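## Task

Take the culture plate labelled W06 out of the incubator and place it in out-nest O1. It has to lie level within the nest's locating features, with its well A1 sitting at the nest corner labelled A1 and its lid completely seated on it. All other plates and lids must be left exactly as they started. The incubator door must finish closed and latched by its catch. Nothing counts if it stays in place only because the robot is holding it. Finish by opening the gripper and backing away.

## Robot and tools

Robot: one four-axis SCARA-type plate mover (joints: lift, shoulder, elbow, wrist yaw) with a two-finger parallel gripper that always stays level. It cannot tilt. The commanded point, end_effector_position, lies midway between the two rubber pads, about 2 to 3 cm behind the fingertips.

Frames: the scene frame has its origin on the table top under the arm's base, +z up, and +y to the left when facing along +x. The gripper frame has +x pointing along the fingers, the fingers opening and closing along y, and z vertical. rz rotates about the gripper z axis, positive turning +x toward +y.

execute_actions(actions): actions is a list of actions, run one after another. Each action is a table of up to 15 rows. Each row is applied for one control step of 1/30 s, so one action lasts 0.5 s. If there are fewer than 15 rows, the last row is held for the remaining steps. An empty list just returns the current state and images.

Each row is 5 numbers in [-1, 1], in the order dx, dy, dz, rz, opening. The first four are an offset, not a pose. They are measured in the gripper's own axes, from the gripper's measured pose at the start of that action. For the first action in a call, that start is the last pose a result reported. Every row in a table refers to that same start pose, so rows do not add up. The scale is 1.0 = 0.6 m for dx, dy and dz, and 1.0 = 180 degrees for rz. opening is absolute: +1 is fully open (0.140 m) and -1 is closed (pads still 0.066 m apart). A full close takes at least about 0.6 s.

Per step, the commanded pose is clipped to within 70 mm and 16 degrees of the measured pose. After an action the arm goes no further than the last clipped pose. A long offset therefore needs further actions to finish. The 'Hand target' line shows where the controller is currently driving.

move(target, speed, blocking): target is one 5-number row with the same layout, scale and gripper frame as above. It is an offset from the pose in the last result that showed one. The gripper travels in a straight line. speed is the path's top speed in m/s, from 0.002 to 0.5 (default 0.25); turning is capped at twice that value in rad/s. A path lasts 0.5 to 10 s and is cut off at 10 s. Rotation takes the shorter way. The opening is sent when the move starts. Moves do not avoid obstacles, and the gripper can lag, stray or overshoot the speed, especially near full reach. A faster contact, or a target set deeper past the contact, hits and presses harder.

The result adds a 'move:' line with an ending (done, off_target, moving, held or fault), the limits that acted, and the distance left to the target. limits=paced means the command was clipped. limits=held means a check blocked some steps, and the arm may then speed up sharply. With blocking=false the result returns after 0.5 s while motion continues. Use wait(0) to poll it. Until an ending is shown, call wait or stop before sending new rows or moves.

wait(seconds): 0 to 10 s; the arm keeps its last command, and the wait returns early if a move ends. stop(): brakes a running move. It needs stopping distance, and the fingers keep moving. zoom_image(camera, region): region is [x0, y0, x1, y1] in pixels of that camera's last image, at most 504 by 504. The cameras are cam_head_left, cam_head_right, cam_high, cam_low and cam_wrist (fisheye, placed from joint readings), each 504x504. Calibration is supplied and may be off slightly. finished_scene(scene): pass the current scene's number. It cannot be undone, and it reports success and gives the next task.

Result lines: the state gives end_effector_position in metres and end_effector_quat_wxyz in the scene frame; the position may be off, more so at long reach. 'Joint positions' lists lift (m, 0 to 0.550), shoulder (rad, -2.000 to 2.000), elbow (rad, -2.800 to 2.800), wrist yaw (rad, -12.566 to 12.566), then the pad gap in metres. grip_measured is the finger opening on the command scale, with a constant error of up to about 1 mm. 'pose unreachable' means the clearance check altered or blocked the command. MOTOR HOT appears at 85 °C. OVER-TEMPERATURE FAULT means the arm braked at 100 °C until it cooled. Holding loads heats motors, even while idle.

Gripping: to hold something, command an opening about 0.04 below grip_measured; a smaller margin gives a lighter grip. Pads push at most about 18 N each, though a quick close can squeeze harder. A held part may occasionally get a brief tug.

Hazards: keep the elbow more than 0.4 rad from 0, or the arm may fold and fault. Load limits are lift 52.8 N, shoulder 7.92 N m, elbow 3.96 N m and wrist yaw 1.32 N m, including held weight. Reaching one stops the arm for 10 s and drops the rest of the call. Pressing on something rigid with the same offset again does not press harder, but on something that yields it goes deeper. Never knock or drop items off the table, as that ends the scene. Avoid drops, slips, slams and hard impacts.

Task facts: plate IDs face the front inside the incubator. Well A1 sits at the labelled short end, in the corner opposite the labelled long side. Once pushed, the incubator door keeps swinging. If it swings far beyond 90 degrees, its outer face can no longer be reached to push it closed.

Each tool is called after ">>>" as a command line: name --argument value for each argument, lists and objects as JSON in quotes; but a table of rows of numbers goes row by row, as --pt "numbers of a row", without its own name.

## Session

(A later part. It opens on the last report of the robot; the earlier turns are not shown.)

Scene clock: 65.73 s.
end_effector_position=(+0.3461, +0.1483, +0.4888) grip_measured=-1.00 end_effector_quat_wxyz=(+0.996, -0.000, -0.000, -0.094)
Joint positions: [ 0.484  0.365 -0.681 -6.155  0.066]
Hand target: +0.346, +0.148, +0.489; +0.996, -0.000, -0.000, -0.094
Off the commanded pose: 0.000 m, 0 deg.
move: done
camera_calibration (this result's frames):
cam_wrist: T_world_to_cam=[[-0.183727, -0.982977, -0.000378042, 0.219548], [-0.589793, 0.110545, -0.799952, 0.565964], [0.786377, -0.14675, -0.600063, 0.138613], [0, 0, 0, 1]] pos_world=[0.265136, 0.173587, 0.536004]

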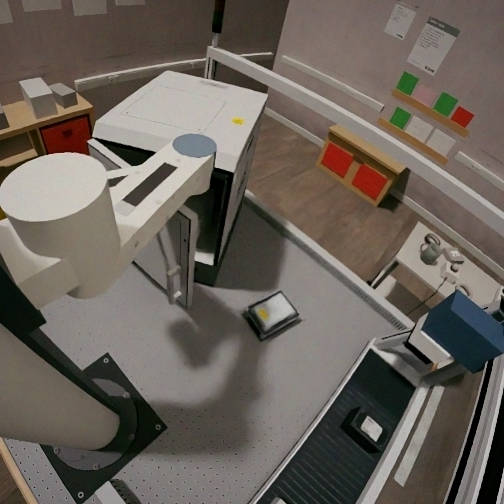

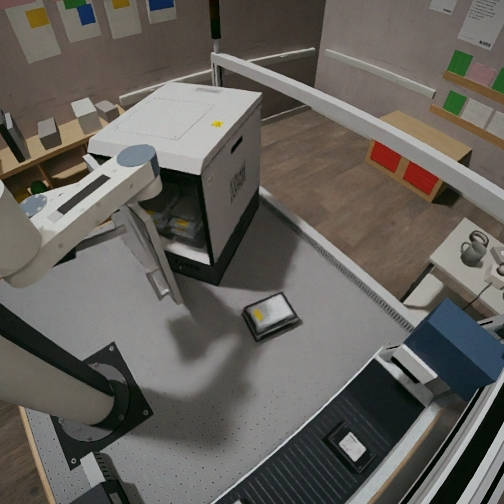

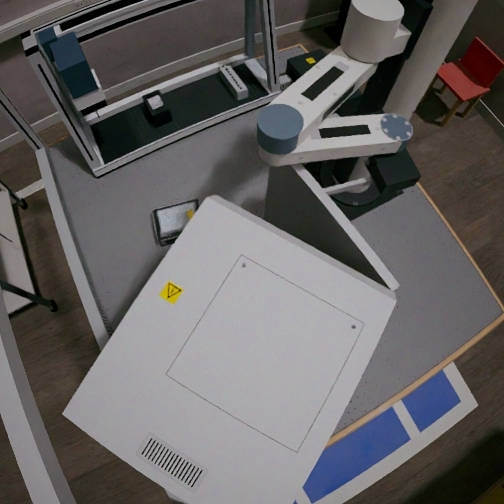

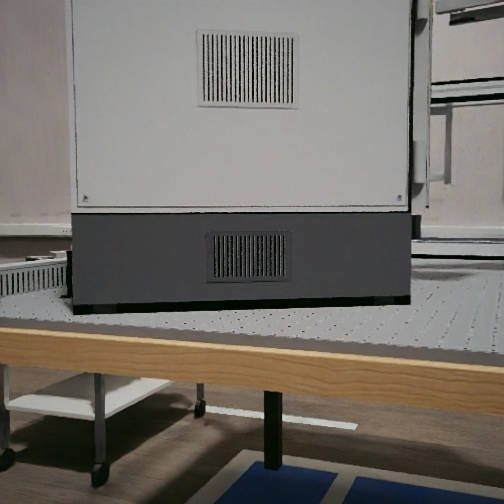

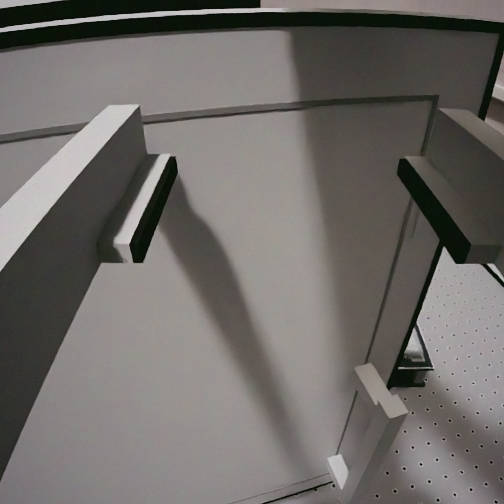

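>>> move --target '[0.245, 0.002, 0, 0.239, -1]' --speed 0.08

Scene clock: 70.80 s.
end_effector_position=(+0.4908, +0.1219, +0.4888) grip_measured=-1.00 end_effector_quat_wxyz=(+0.961, -0.000, -0.000, +0.277)
Joint positions: [ 0.484 -0.758 -0.787 -4.176  0.066]
Hand target: +0.491, +0.122, +0.489; +0.961, -0.000, -0.000, +0.277
Off the commanded pose: 0.000 m, 0 deg.
move: done
camera_calibration (this result's frames):
cam_wrist: T_world_to_cam=[[0.535884, -0.844291, -0.000378042, -0.149896], [-0.50679, -0.321309, -0.799952, 0.666154], [0.675271, 0.428874, -0.600063, 0.00528014], [0, 0, 0, 1]] pos_world=[0.414362, 0.085221, 0.536004]

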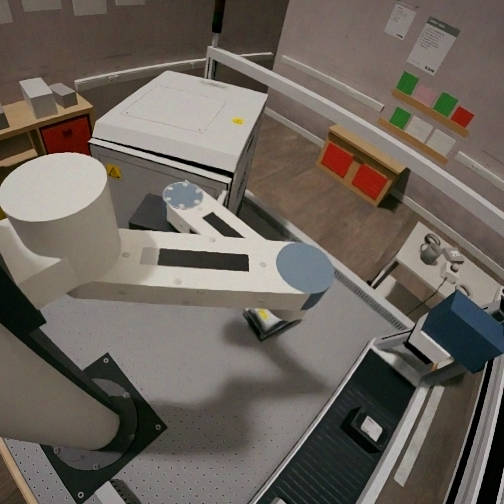

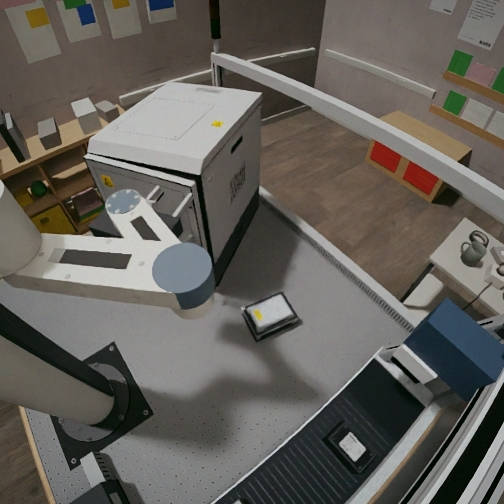

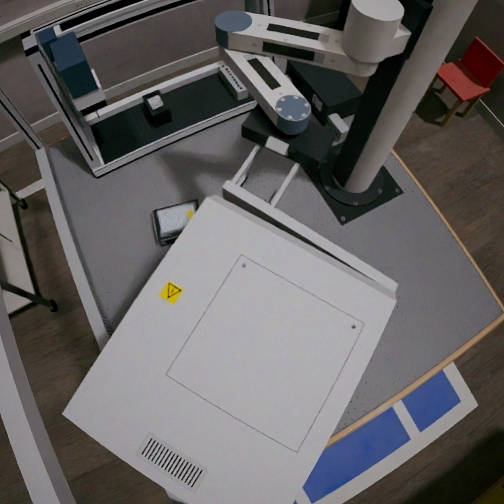

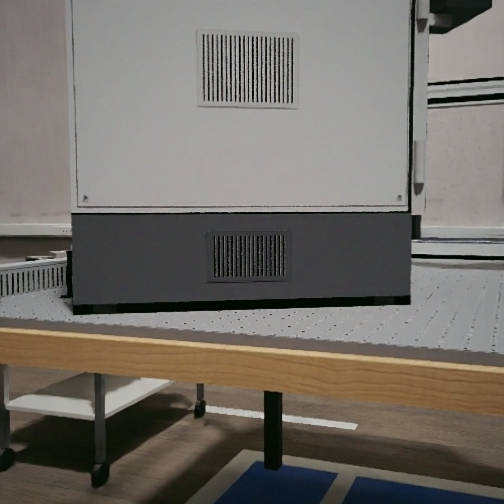

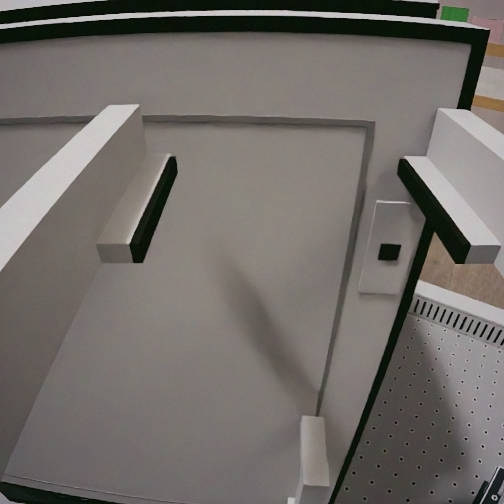

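Nearly shut, ~2 cm to go.

>>> move --target '[0.03, 0, 0, 0, -1]' --speed 0.04

>>> move --target '[0.012, 0, 0, 0, -1]' --speed 0.03

Scene clock: 71.60 s.
end_effector_position=(+0.5061, +0.1313, +0.4888) grip_measured=-1.00 end_effector_quat_wxyz=(+0.961, -0.000, -0.000, +0.277)
Joint positions: [ 0.484 -0.713 -0.861 -4.149  0.066]
Hand target: +0.506, +0.132, +0.489; +0.961, -0.000, -0.000, +0.277
Off the commanded pose: 0.000 m, 0 deg.
move: done
camera_calibration (this result's frames):
cam_wrist: T_world_to_cam=[[0.534987, -0.84486, -0.000378042, -0.149636], [-0.507131, -0.32077, -0.799952, 0.677047], [0.675727, 0.428156, -0.600063, -0.00924176], [0, 0, 0, 1]] pos_world=[0.42965, 0.094712, 0.536004]

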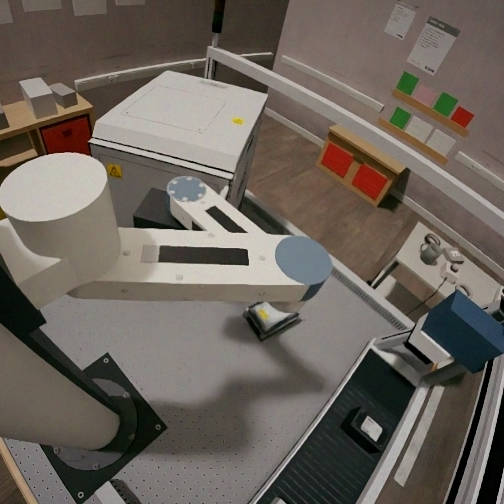

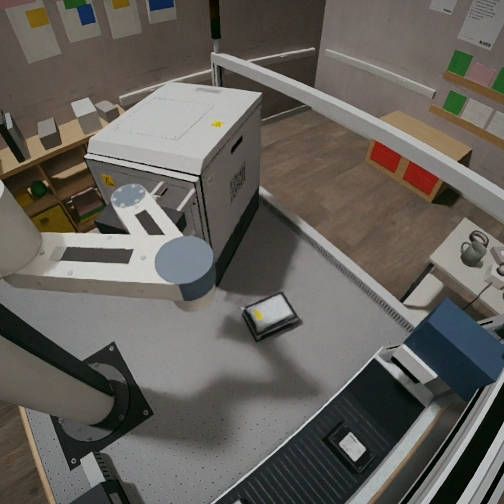

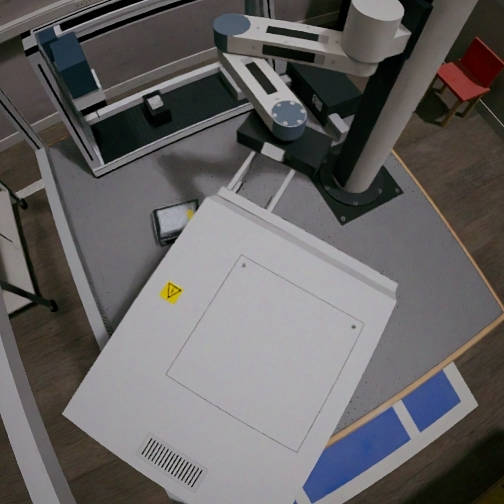

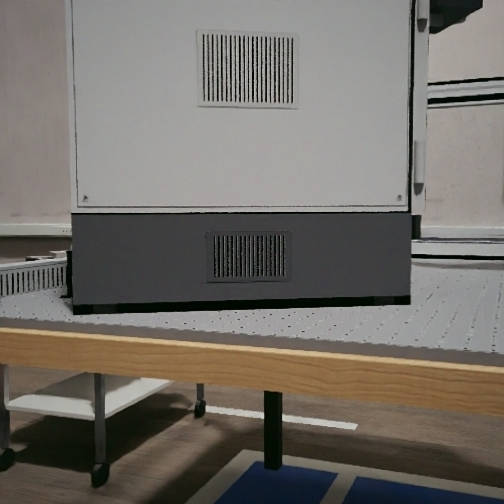

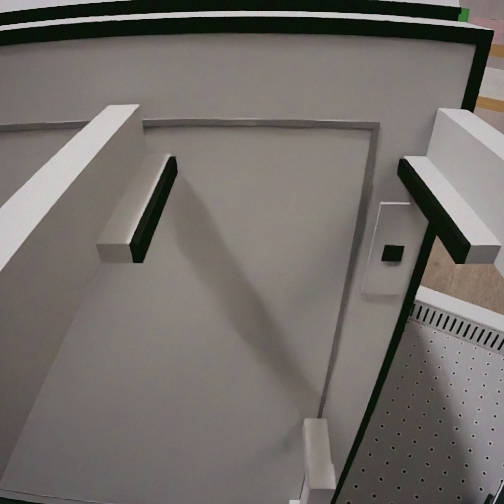

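Scene clock: 82.07 s.
end_effector_position=(+0.5095, +0.1335, +0.4888) grip_measured=-1.00 end_effector_quat_wxyz=(+0.962, -0.000, -0.000, +0.274)
Joint positions: [ 0.484 -0.7   -0.877 -4.15   0.066]
Hand target: +0.510, +0.134, +0.489; +0.962, -0.000, -0.000, +0.275
Off the commanded pose: 0.003 m, 0 deg.
TORQUE FAULT: the external load on joint 3 (elbow) reached its load limit, and the arm stopped for 10 seconds. That time counts as 20 of the actions that you can send in this scene. The arm's remaining commands of this call were not run. The arm holds where it stopped, with its grip as last carried out, and accepts commands again: back off and push less far. The arm stops again, at the same cost, whenever a joint's load reaches its limit.
move: fault
camera_calibration (this result's frames):
cam_wrist: T_world_to_cam=[[0.531255, -0.847212, -0.000378042, -0.147399], [-0.508541, -0.31853, -0.799952, 0.679893], [0.677609, 0.425171, -0.600063, -0.0130333], [0, 0, 0, 1]] pos_world=[0.432891, 0.09723, 0.536005]

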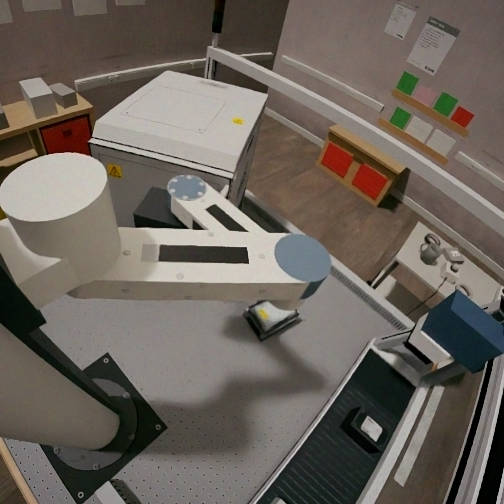

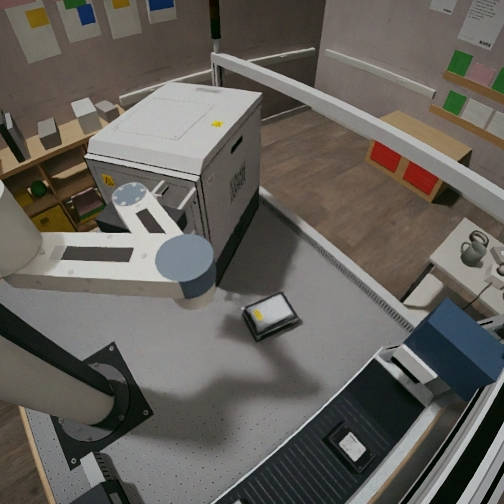

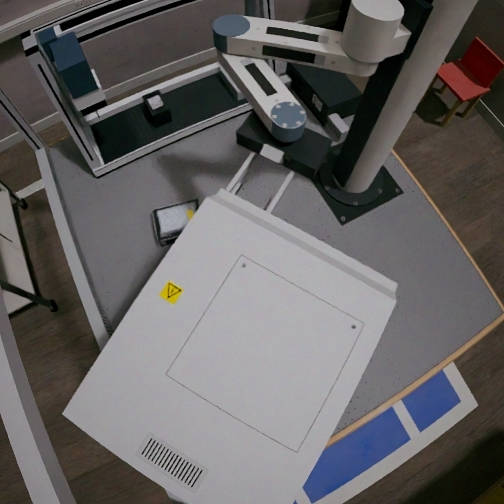

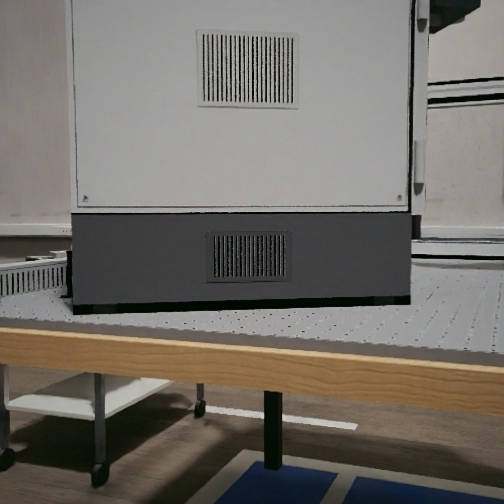

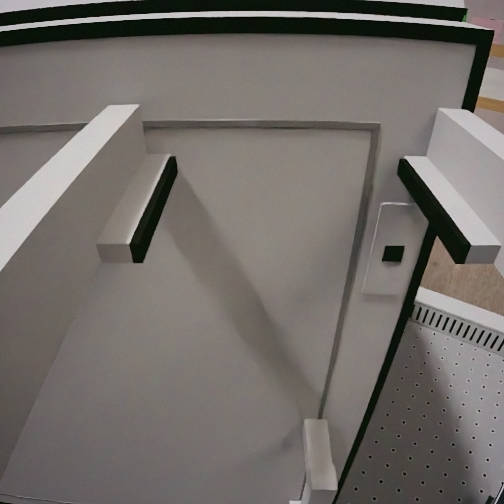

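>>> move --target '[-0.1, 0, 0, 0, -1]' --speed 0.1

Scene clock: 83.03 s.
end_effector_position=(+0.4585, +0.1018, +0.4888) grip_measured=-1.00 end_effector_quat_wxyz=(+0.962, -0.000, -0.000, +0.275)
Joint positions: [ 0.484 -0.855 -0.636 -4.236  0.066]
Hand target: +0.459, +0.102, +0.489; +0.962, -0.000, -0.000, +0.274
Off the commanded pose: 0.000 m, 0 deg.
move: done
camera_calibration (this result's frames):
cam_wrist: T_world_to_cam=[[0.531433, -0.847101, -0.000378042, -0.147265], [-0.508475, -0.318637, -0.799952, 0.643846], [0.67752, 0.425313, -0.600063, 0.0350214], [0, 0, 0, 1]] pos_world=[0.381913, 0.06551, 0.536005]

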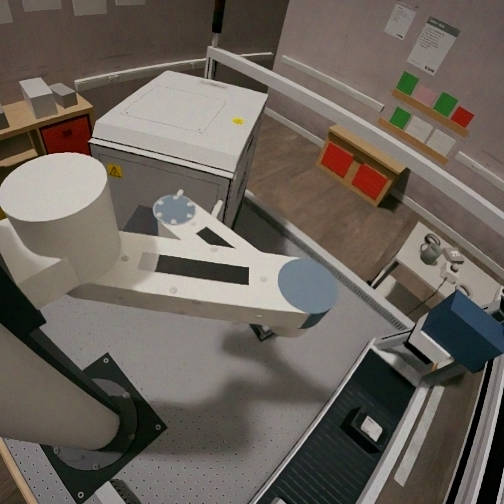

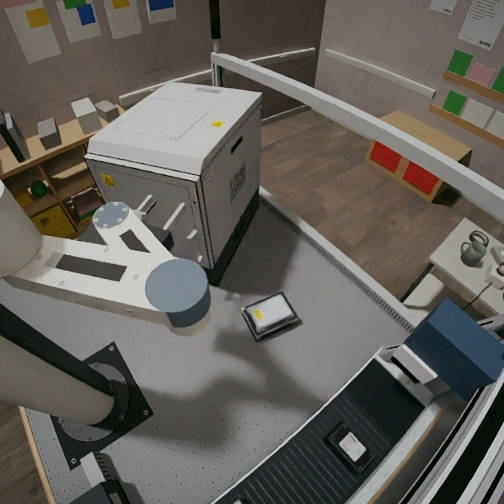

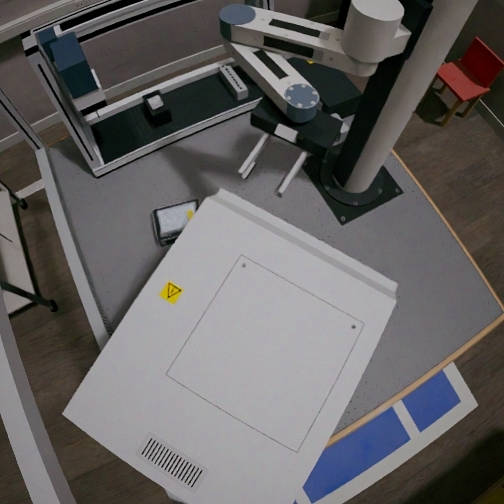

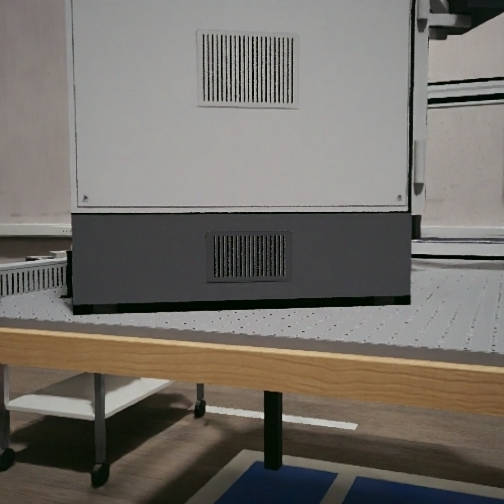

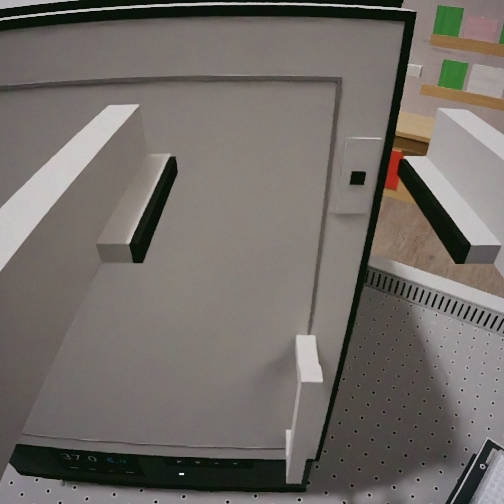

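>>> finished_scene --scene 1

The scene is finished: the task was done.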